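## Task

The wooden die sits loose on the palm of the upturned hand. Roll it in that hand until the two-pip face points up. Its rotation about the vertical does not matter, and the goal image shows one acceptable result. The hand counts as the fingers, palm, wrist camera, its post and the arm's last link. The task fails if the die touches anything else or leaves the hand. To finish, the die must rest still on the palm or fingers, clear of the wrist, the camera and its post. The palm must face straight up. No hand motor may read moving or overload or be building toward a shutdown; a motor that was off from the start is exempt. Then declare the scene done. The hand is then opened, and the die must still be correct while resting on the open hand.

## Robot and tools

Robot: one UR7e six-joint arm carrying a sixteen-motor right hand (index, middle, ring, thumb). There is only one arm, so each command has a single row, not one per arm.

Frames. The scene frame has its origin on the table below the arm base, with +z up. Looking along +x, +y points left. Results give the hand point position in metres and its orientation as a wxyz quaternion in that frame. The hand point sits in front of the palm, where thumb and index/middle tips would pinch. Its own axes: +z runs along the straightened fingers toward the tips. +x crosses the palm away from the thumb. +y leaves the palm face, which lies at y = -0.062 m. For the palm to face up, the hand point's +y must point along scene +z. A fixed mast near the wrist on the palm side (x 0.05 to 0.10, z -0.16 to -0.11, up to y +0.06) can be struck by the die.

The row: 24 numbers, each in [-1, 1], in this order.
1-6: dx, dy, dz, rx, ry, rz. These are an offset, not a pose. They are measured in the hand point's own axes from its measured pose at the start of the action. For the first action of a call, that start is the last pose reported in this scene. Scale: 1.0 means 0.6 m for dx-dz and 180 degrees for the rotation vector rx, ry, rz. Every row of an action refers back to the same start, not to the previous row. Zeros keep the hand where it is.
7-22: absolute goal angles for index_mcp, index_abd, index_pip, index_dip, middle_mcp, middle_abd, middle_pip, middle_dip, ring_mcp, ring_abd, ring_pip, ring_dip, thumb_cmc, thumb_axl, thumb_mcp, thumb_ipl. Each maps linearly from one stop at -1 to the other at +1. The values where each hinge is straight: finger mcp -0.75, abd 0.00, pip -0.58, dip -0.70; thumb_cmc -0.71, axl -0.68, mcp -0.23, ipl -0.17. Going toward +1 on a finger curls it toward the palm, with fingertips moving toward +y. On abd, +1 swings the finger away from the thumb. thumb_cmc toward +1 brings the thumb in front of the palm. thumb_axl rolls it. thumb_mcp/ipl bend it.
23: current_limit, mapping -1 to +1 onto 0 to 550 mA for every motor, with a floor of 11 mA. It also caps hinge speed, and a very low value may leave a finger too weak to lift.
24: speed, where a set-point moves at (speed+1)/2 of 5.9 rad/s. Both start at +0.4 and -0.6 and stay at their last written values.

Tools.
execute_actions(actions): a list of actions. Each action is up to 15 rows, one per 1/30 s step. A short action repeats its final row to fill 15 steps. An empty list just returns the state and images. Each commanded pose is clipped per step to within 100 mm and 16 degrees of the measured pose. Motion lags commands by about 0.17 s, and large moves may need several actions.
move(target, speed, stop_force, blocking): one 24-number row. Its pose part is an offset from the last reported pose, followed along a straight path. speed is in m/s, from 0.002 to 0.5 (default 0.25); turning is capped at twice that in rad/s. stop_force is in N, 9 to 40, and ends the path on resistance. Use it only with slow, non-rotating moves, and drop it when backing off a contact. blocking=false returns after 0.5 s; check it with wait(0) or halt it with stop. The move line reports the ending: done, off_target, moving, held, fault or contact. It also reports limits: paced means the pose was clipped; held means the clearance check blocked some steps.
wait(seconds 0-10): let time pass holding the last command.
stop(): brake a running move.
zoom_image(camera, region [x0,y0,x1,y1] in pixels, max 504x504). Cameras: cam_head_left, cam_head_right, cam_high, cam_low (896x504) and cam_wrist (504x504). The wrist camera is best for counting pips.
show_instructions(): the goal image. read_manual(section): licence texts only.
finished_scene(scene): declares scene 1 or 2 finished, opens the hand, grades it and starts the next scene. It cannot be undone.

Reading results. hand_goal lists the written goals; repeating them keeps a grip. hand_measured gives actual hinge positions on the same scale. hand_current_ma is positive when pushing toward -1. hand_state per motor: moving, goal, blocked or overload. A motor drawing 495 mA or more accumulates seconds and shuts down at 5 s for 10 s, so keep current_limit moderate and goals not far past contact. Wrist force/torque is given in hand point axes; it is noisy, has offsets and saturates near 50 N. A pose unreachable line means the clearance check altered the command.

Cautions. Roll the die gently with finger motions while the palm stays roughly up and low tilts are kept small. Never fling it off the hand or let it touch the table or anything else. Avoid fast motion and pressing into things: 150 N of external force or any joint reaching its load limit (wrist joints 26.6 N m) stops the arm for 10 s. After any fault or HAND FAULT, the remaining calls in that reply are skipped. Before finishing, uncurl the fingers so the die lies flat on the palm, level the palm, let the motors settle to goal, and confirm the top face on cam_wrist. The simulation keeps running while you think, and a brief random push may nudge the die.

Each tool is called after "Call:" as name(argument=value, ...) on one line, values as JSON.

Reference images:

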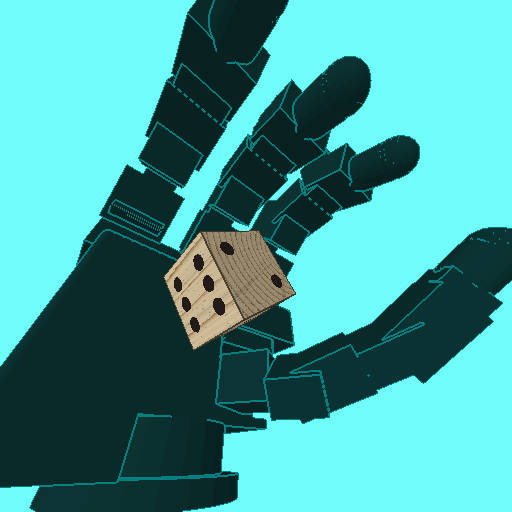

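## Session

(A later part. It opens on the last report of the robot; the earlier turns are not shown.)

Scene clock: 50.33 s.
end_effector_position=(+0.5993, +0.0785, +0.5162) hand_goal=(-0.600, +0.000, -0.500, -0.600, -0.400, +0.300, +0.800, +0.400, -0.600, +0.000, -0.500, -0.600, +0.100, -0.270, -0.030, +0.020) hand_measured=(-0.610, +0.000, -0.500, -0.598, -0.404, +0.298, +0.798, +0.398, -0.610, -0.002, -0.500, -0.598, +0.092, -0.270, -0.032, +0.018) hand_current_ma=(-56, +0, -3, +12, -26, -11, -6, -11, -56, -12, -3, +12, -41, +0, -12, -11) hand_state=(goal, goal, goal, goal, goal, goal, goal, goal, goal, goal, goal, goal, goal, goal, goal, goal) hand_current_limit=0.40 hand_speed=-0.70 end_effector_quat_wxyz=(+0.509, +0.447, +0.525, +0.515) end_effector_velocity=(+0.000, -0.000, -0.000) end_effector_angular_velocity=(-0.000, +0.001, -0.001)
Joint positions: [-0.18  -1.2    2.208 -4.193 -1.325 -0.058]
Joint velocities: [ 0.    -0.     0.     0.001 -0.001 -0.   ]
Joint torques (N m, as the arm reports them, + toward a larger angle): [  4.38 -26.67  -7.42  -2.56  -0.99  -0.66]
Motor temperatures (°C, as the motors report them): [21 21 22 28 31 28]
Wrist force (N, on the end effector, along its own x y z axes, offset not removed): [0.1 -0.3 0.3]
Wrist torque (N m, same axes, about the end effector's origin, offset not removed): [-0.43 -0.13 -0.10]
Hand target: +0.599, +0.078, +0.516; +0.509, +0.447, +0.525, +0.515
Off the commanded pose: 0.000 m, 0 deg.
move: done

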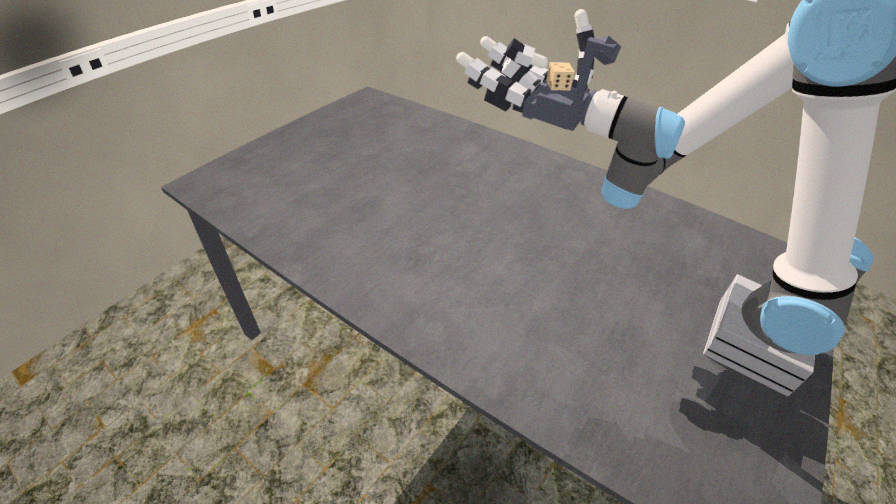

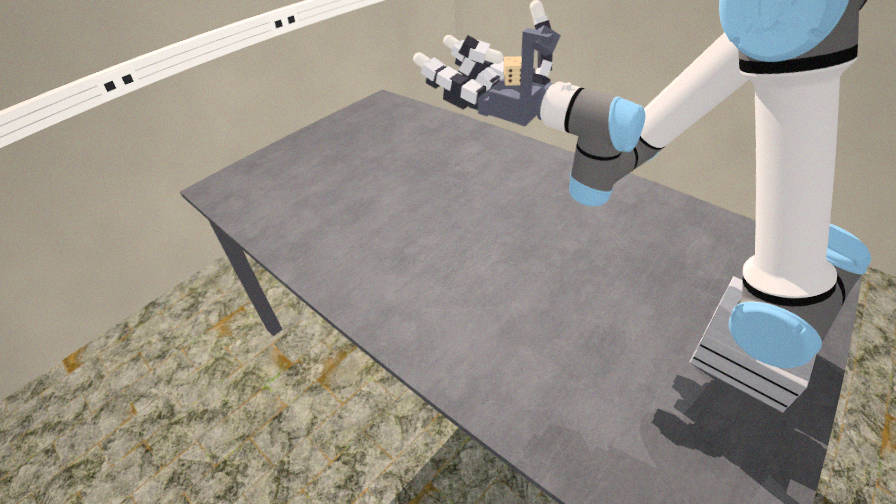

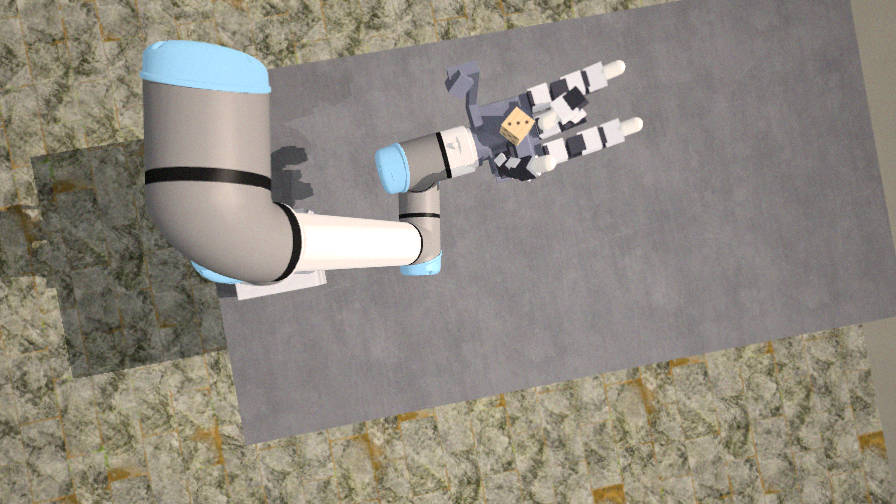

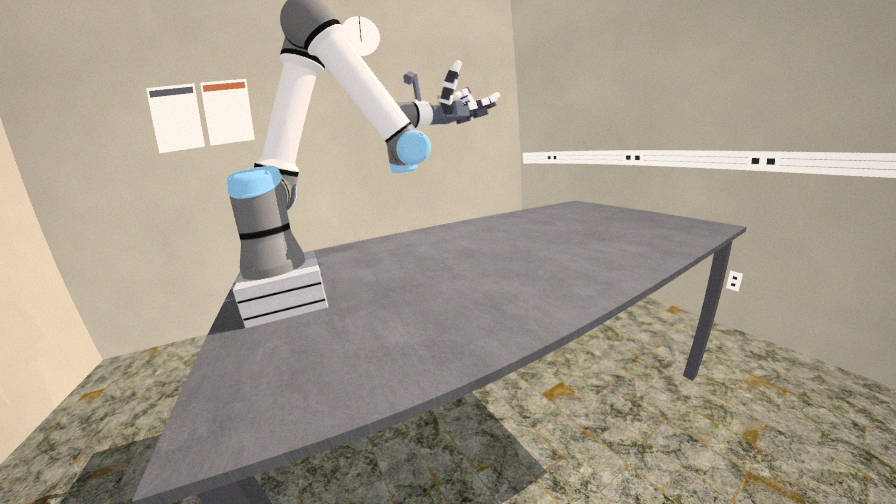

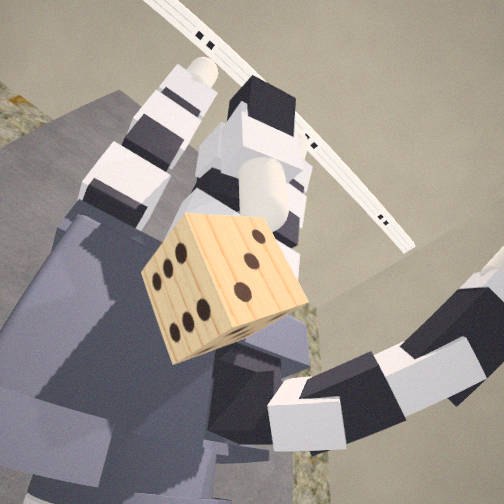

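Call:
move(target=[0,0,0,0,0,0,-0.6,0,-0.5,-0.6,-0.7,-0.1,-0.5,-0.6,-0.4,0.4,0.6,0.2,0.1,-0.27,-0.03,0.02,0.4,-0.6])

Call:
move(target=[0,0,0,0,0,0,-0.6,0,-0.5,-0.6,-0.7,-0.1,-0.5,-0.6,-0.4,0.4,0.8,0.4,0.1,-0.27,-0.03,0.02,0.4,-0.7])

Call:
zoom_image(camera="cam_high", region=[440, 50, 620, 190])

Call:
zoom_image(camera="cam_head_left", region=[480, 10, 640, 130])

Scene clock: 57.03 s.
end_effector_position=(+0.5993, +0.0785, +0.5162) hand_goal=(-0.600, +0.000, -0.500, -0.600, -0.700, -0.100, -0.500, -0.600, -0.400, +0.400, +0.600, +0.200, +0.100, -0.270, -0.030, +0.020) hand_measured=(-0.610, +0.000, -0.500, -0.598, -0.710, -0.096, -0.500, -0.598, -0.418, +0.398, +0.598, +0.198, +0.092, -0.270, -0.032, +0.018) hand_current_ma=(-56, +0, -3, +12, -53, +16, -3, +11, -97, -8, -10, -12, -41, +0, -12, -11) hand_state=(goal, goal, goal, goal, goal, goal, goal, goal, goal, goal, goal, goal, goal, goal, goal, goal) hand_current_limit=0.40 hand_speed=-0.60 end_effector_quat_wxyz=(+0.509, +0.447, +0.525, +0.515) end_effector_velocity=(-0.000, -0.000, +0.000) end_effector_angular_velocity=(+0.000, -0.000, -0.001)
Joint positions: [-0.18  -1.2    2.208 -4.193 -1.325 -0.058]
Joint velocities: [ 0.    -0.001  0.    -0.    -0.001  0.   ]
Joint torques (N m, as the arm reports them, + toward a larger angle): [  4.45 -27.77  -7.26  -2.94  -0.67  -0.73]
Motor temperatures (°C, as the motors report them): [21 21 22 28 31 28]
Wrist force (N, on the end effector, along its own x y z axes, offset not removed): [-0.4 -0.6 -1.9]
Wrist torque (N m, same axes, about the end effector's origin, offset not removed): [-0.12 0.07 -0.12]
Hand target: +0.599, +0.078, +0.516; +0.509, +0.447, +0.525, +0.515
Off the commanded pose: 0.000 m, 0 deg.
move: done

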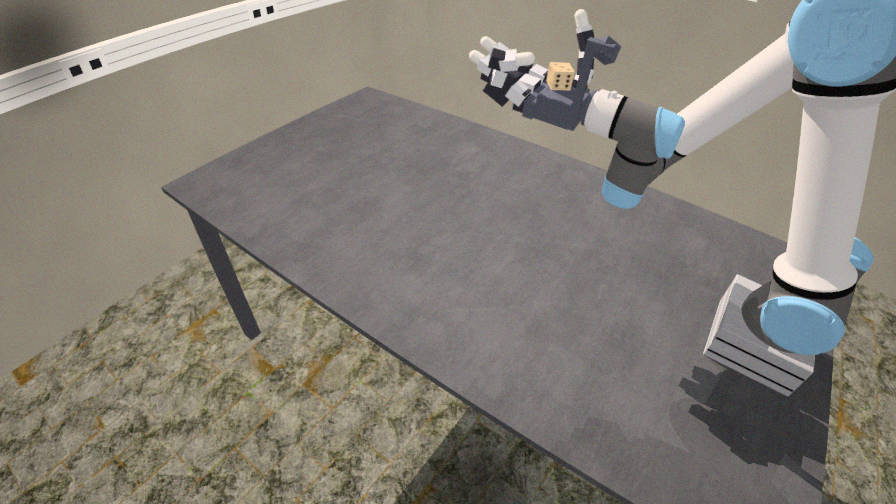

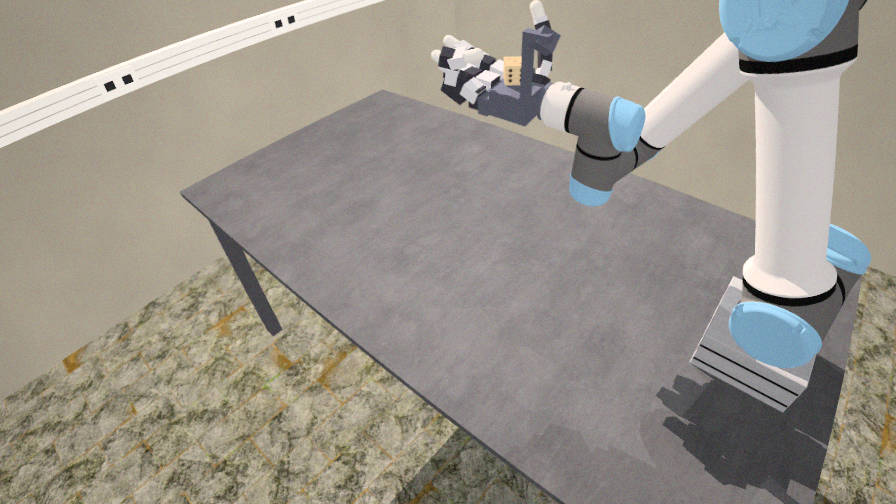

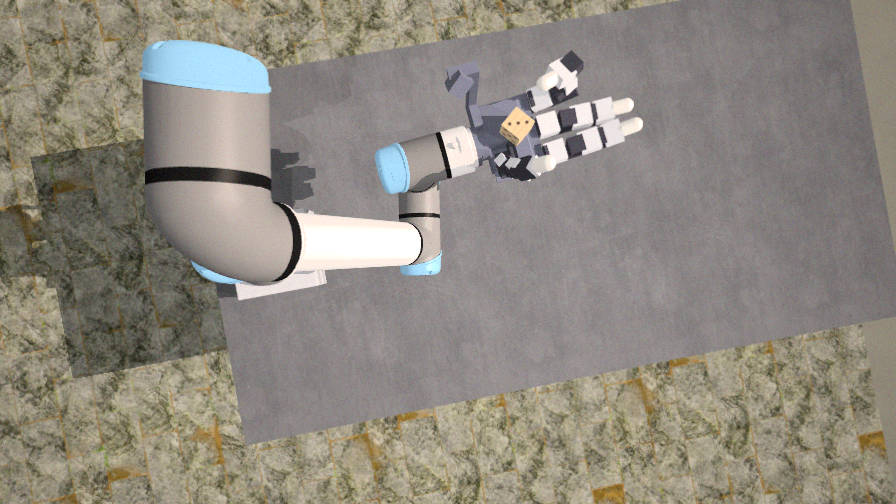

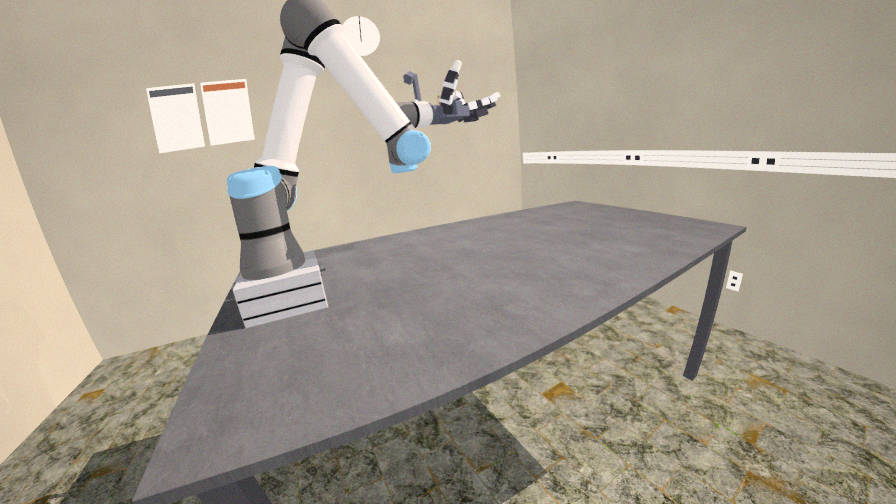

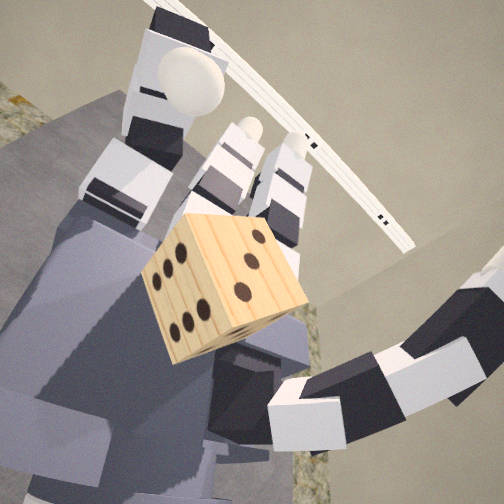

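Scene clock: 57.60 s.
end_effector_position=(+0.5993, +0.0785, +0.5162) hand_goal=(-0.600, +0.000, -0.500, -0.600, -0.700, -0.100, -0.500, -0.600, -0.400, +0.400, +0.800, +0.400, +0.100, -0.270, -0.030, +0.020) hand_measured=(-0.610, +0.000, -0.500, -0.598, -0.710, -0.096, -0.500, -0.598, -0.418, +0.398, +0.798, +0.398, +0.092, -0.270, -0.032, +0.018) hand_current_ma=(-56, +0, -3, +12, -53, +16, -3, +11, -92, -8, -6, -12, -41, +0, -12, -11) hand_state=(goal, goal, goal, goal, goal, goal, goal, goal, goal, goal, goal, goal, goal, goal, goal, goal) hand_current_limit=0.40 hand_speed=-0.70 end_effector_quat_wxyz=(+0.509, +0.447, +0.525, +0.515) end_effector_velocity=(+0.000, +0.000, -0.001) end_effector_angular_velocity=(+0.000, +0.002, +0.002)
Joint positions: [-0.18  -1.2    2.208 -4.193 -1.325 -0.058]
Joint velocities: [0.    0.    0.001 0.001 0.001 0.   ]
Joint torques (N m, as the arm reports them, + toward a larger angle): [  3.96 -25.56  -7.27  -2.81  -0.67  -0.32]
Motor temperatures (°C, as the motors report them): [21 21 22 28 31 28]
Wrist force (N, on the end effector, along its own x y z axes, offset not removed): [-0.7 -0.9 -0.1]
Wrist torque (N m, same axes, about the end effector's origin, offset not removed): [-0.37 -0.02 -0.14]
Hand target: +0.599, +0.078, +0.516; +0.509, +0.447, +0.525, +0.515
Off the commanded pose: 0.000 m, 0 deg.
move: done

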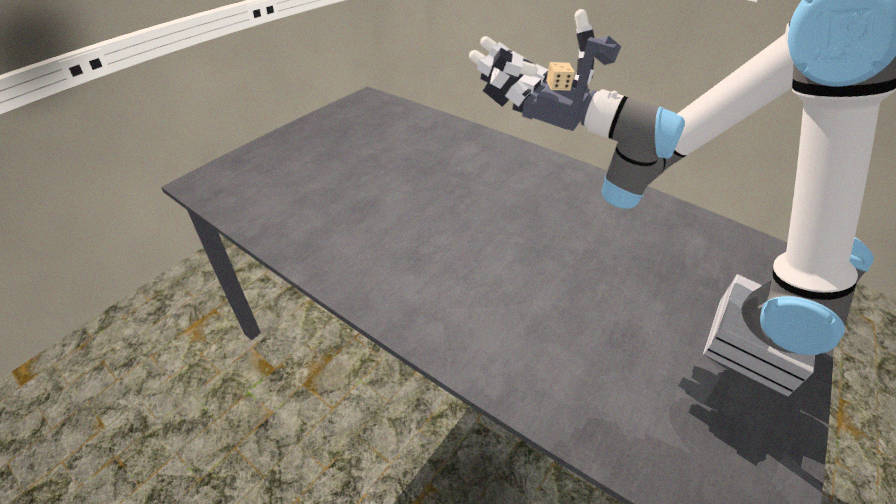

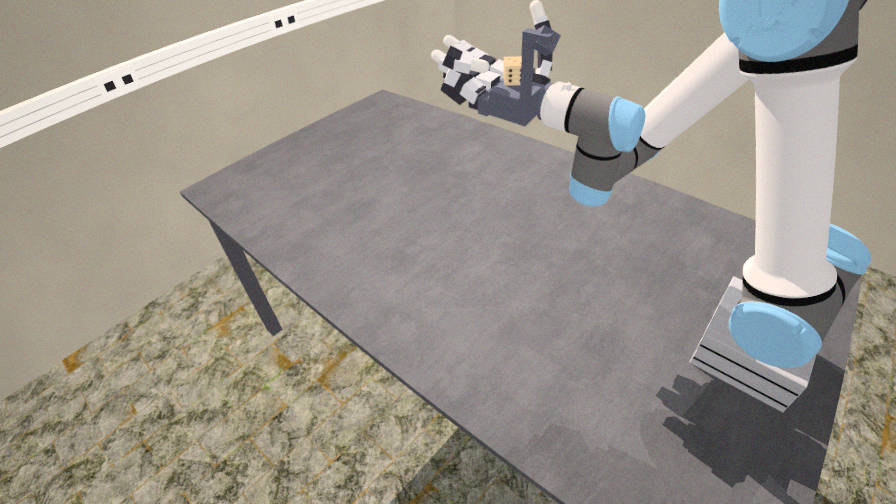

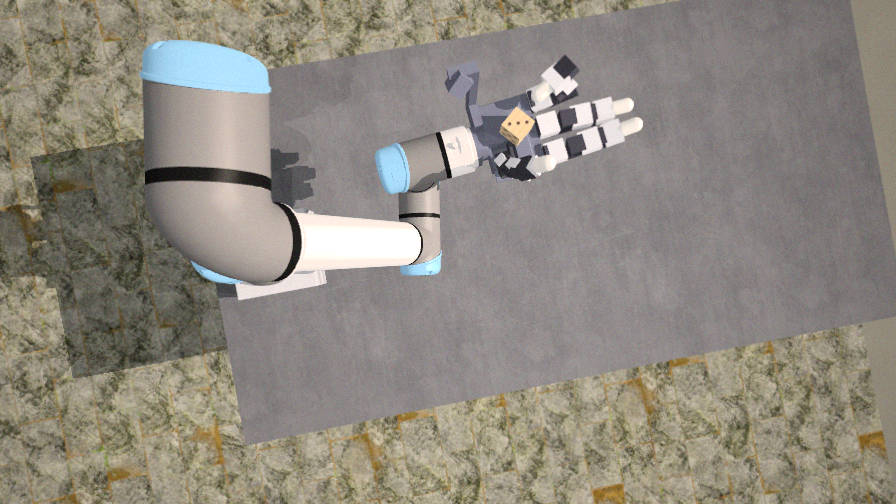

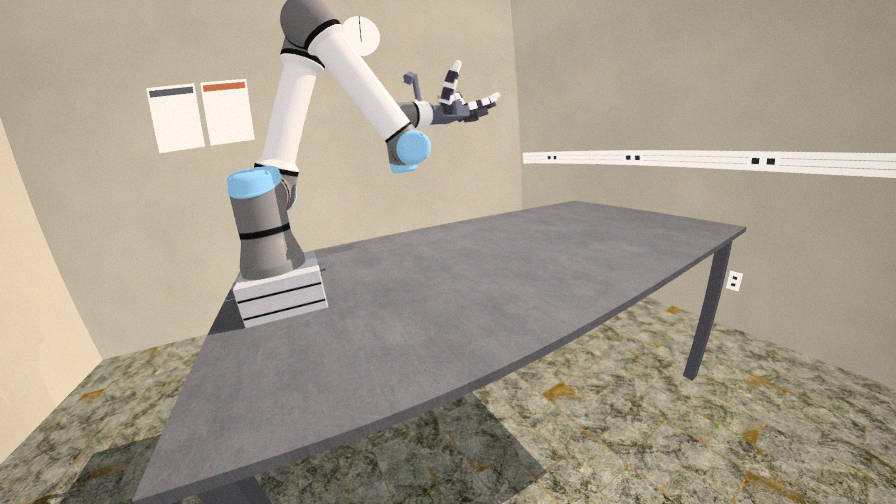

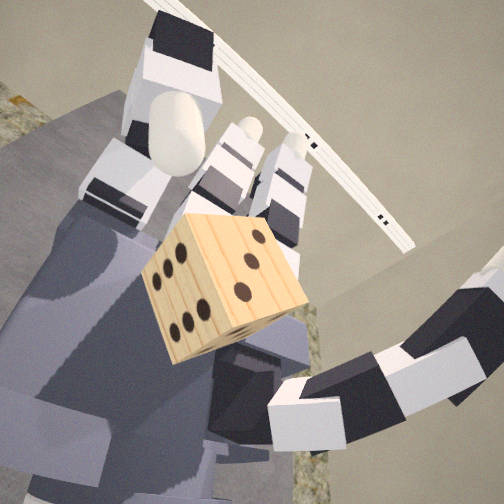

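Region (440, 50, 620, 190) of cam_high's 896x504 image, scaled by 2.800, with more detail than that image has.

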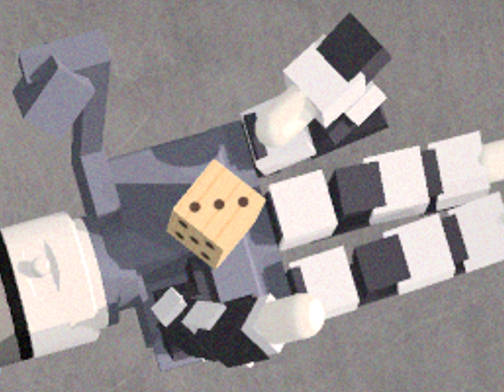

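Region (480, 10, 640, 130) of cam_head_left's 896x504 image, scaled by 3.150, with more detail than that image has; it fills the top 378 rows of this view, and the rest is white.

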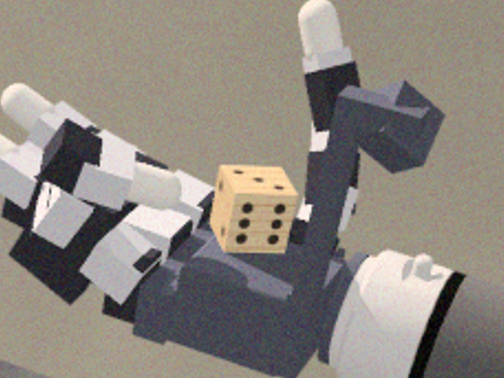

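Good direction. Advance via mcp.

Call:
move(target=[0,0,0,0,0,0,-0.6,0,-0.5,-0.6,-0.7,-0.1,-0.5,-0.6,-0.1,0.4,0.7,0.3,0.1,-0.27,-0.03,0.02,0.4,-0.75])

Call:
zoom_image(camera="cam_high", region=[440, 50, 620, 190])

Call:
zoom_image(camera="cam_head_left", region=[480, 10, 640, 130])

Scene clock: 61.53 s.
end_effector_position=(+0.5993, +0.0785, +0.5162) hand_goal=(-0.600, +0.000, -0.500, -0.600, -0.700, -0.100, -0.500, -0.600, -0.100, +0.400, +0.700, +0.300, +0.100, -0.270, -0.030, +0.020) hand_measured=(-0.610, +0.000, -0.500, -0.598, -0.710, -0.096, -0.500, -0.598, -0.112, +0.398, +0.706, +0.304, +0.092, -0.270, -0.032, +0.018) hand_current_ma=(-56, +0, -3, +12, -53, +16, -3, +11, -63, -8, +32, +21, -41, +0, -12, -11) hand_state=(goal, goal, goal, goal, goal, goal, goal, goal, goal, goal, goal, goal, goal, goal, goal, goal) hand_current_limit=0.40 hand_speed=-0.75 end_effector_quat_wxyz=(+0.509, +0.447, +0.525, +0.515) end_effector_velocity=(-0.000, -0.001, +0.000) end_effector_angular_velocity=(-0.000, -0.001, -0.003)
Joint positions: [-0.18  -1.2    2.208 -4.193 -1.325 -0.058]
Joint velocities: [-0.001 -0.     0.    -0.001 -0.002 -0.   ]
Joint torques (N m, as the arm reports them, + toward a larger angle): [  4.53 -27.88  -6.49  -2.73  -0.66  -0.57]
Motor temperatures (°C, as the motors report them): [21 21 22 28 31 28]
Wrist force (N, on the end effector, along its own x y z axes, offset not removed): [-3.0 -1.3 -2.5]
Wrist torque (N m, same axes, about the end effector's origin, offset not removed): [-0.24 0.46 -0.46]
Hand target: +0.599, +0.078, +0.516; +0.509, +0.447, +0.525, +0.515
Off the commanded pose: 0.000 m, 0 deg.
move: done

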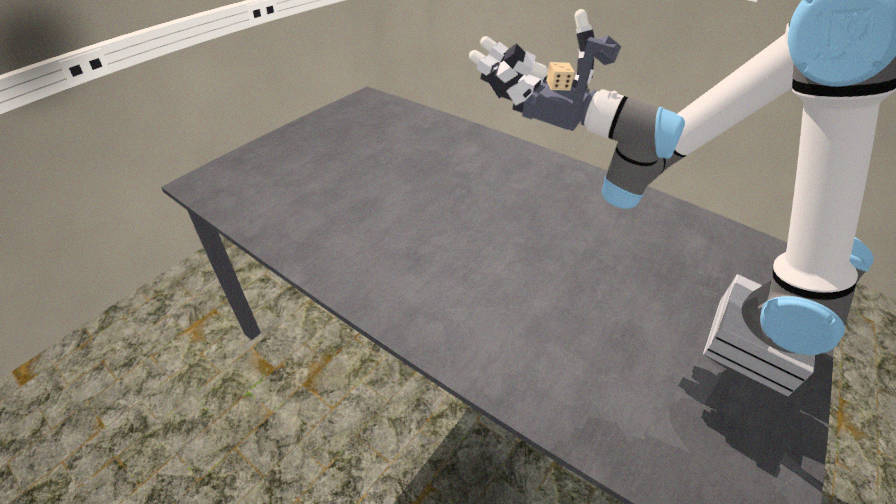

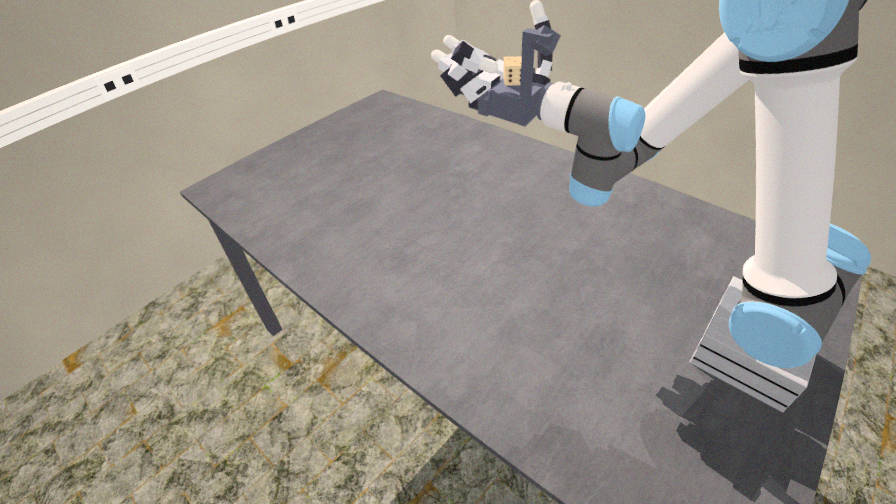

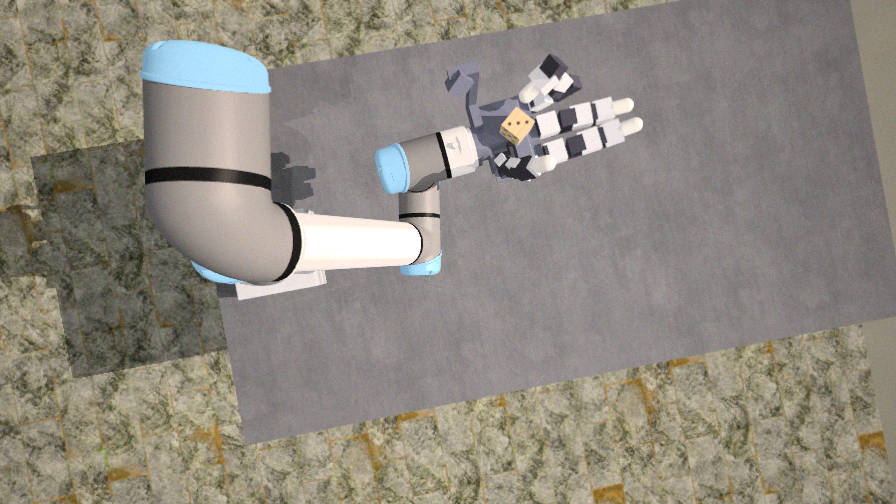

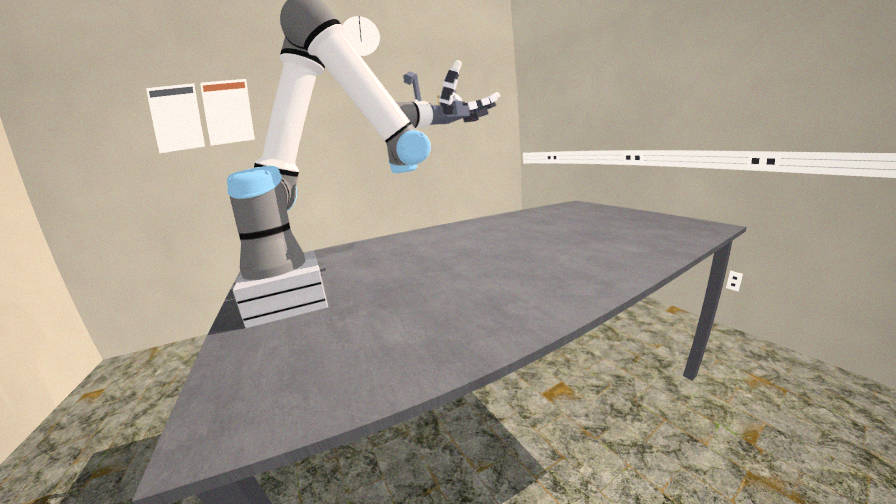

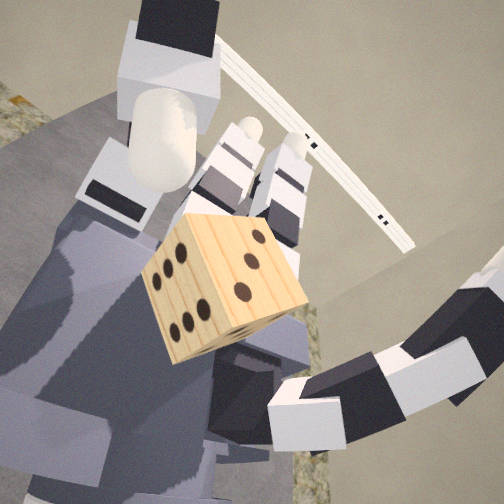

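Region (440, 50, 620, 190) of cam_high's 896x504 image, scaled by 2.800, with more detail than that image has.

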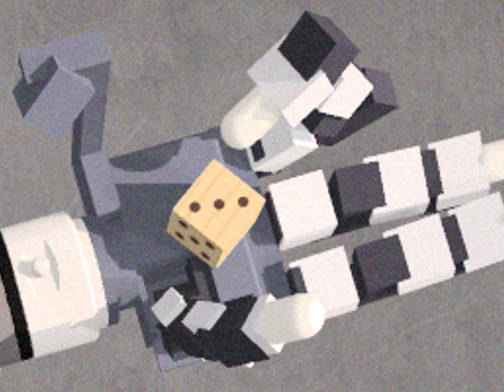

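Region (480, 10, 640, 130) of cam_head_left's 896x504 image, scaled by 3.150, with more detail than that image has; it fills the top 378 rows of this view, and the rest is white.

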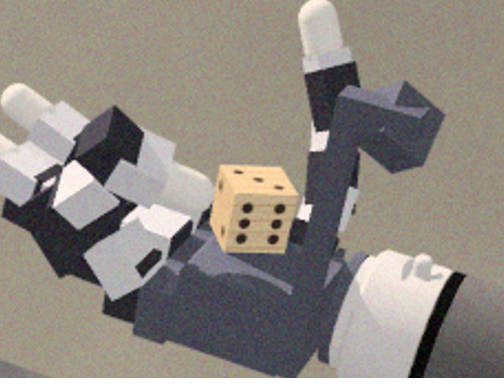

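Call:
move(target=[0,0,0,0,0,0,-0.6,0,-0.5,-0.6,-0.7,-0.1,-0.5,-0.6,-0.1,0.1,0.65,0.3,0.1,-0.27,-0.03,0.02,0.4,-0.8])

Call:
zoom_image(camera="cam_high", region=[440, 50, 620, 190])

Call:
zoom_image(camera="cam_head_left", region=[480, 10, 640, 130])

Scene clock: 64.43 s.
end_effector_position=(+0.5993, +0.0785, +0.5162) hand_goal=(-0.600, +0.000, -0.500, -0.600, -0.700, -0.100, -0.500, -0.600, -0.100, +0.100, +0.650, +0.300, +0.100, -0.270, -0.030, +0.020) hand_measured=(-0.610, +0.000, -0.500, -0.598, -0.710, -0.096, -0.500, -0.598, -0.112, +0.104, +0.658, +0.304, +0.092, -0.270, -0.032, +0.018) hand_current_ma=(-56, +0, -3, +12, -53, +16, -3, +11, -63, +17, +37, +21, -41, +0, -12, -11) hand_state=(goal, goal, goal, goal, goal, goal, goal, goal, goal, goal, goal, goal, goal, goal, goal, goal) hand_current_limit=0.40 hand_speed=-0.80 end_effector_quat_wxyz=(+0.509, +0.447, +0.525, +0.515) end_effector_velocity=(+0.000, +0.001, -0.000) end_effector_angular_velocity=(-0.000, +0.001, +0.003)
Joint positions: [-0.18  -1.2    2.208 -4.193 -1.325 -0.058]
Joint velocities: [ 0.001  0.     0.     0.     0.002 -0.   ]
Joint torques (N m, as the arm reports them, + toward a larger angle): [  4.38 -27.27  -7.67  -2.48  -0.74  -0.72]
Motor temperatures (°C, as the motors report them): [21 21 22 28 31 28]
Wrist force (N, on the end effector, along its own x y z axes, offset not removed): [-1.2 -0.9 -0.8]
Wrist torque (N m, same axes, about the end effector's origin, offset not removed): [-0.25 -0.02 -0.18]
Hand target: +0.599, +0.078, +0.516; +0.509, +0.447, +0.525, +0.515
Off the commanded pose: 0.000 m, 0 deg.
move: done

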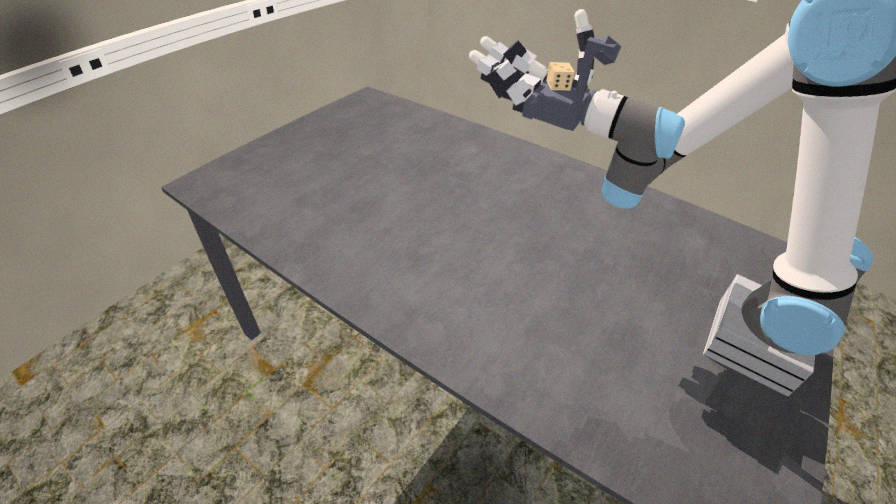

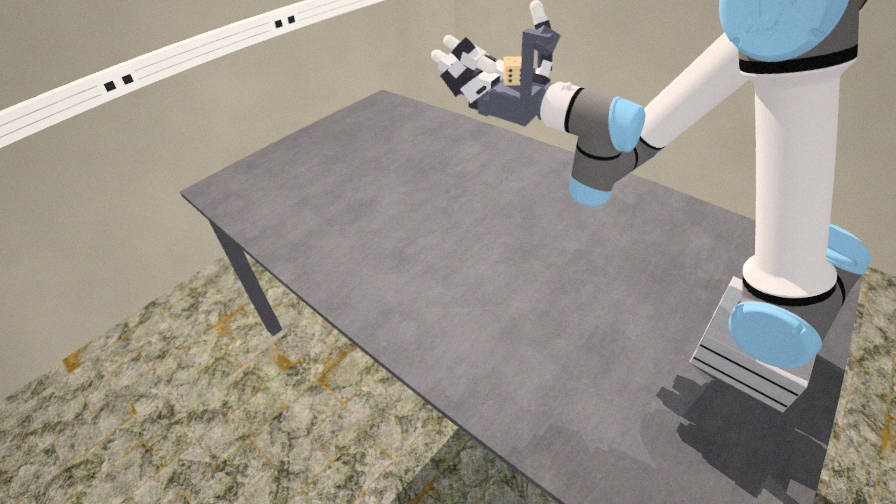

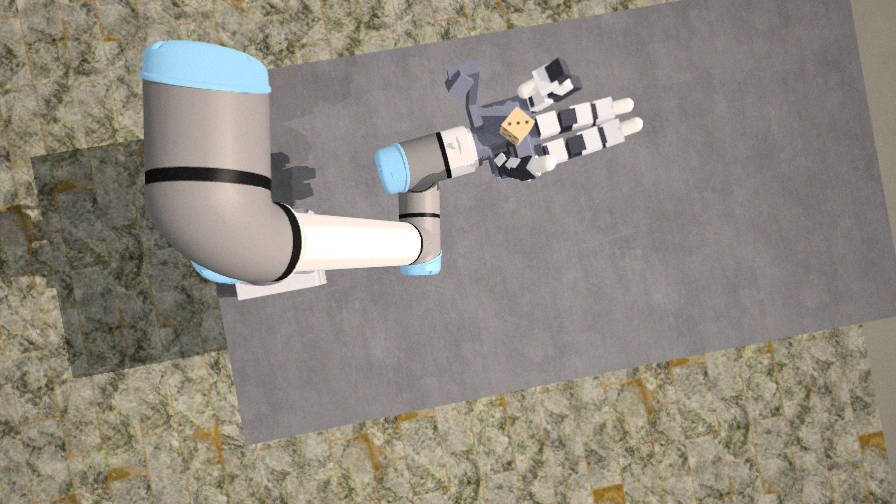

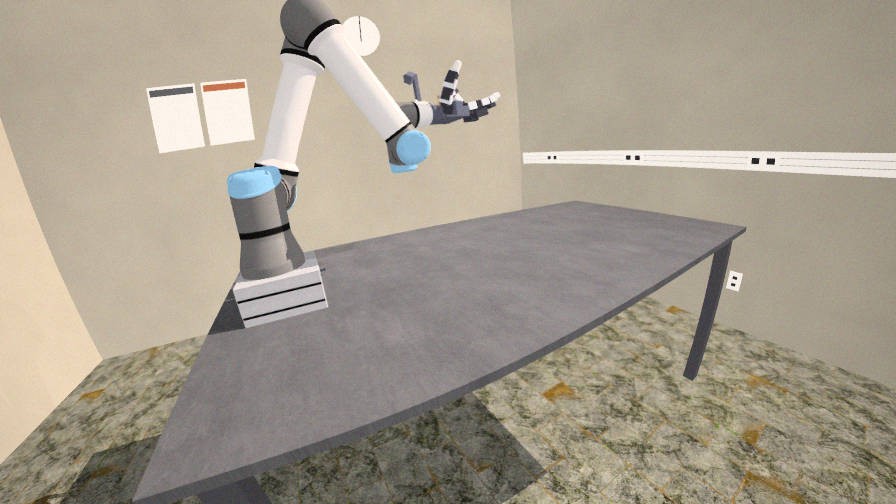

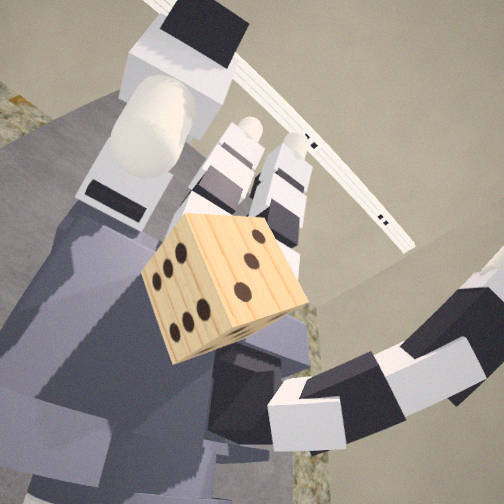

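Region (440, 50, 620, 190) of cam_high's 896x504 image, scaled by 2.800, with more detail than that image has.

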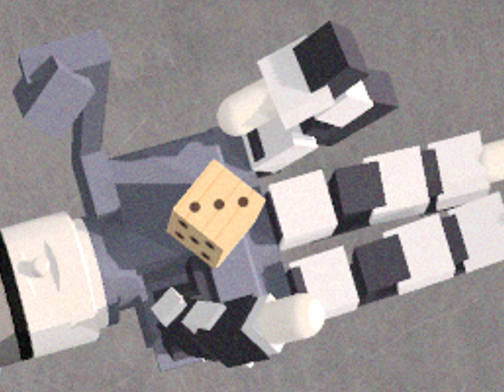

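Region (480, 10, 640, 130) of cam_head_left's 896x504 image, scaled by 3.150, with more detail than that image has; it fills the top 378 rows of this view, and the rest is white.

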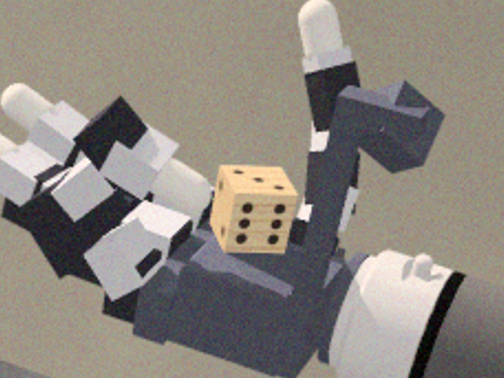

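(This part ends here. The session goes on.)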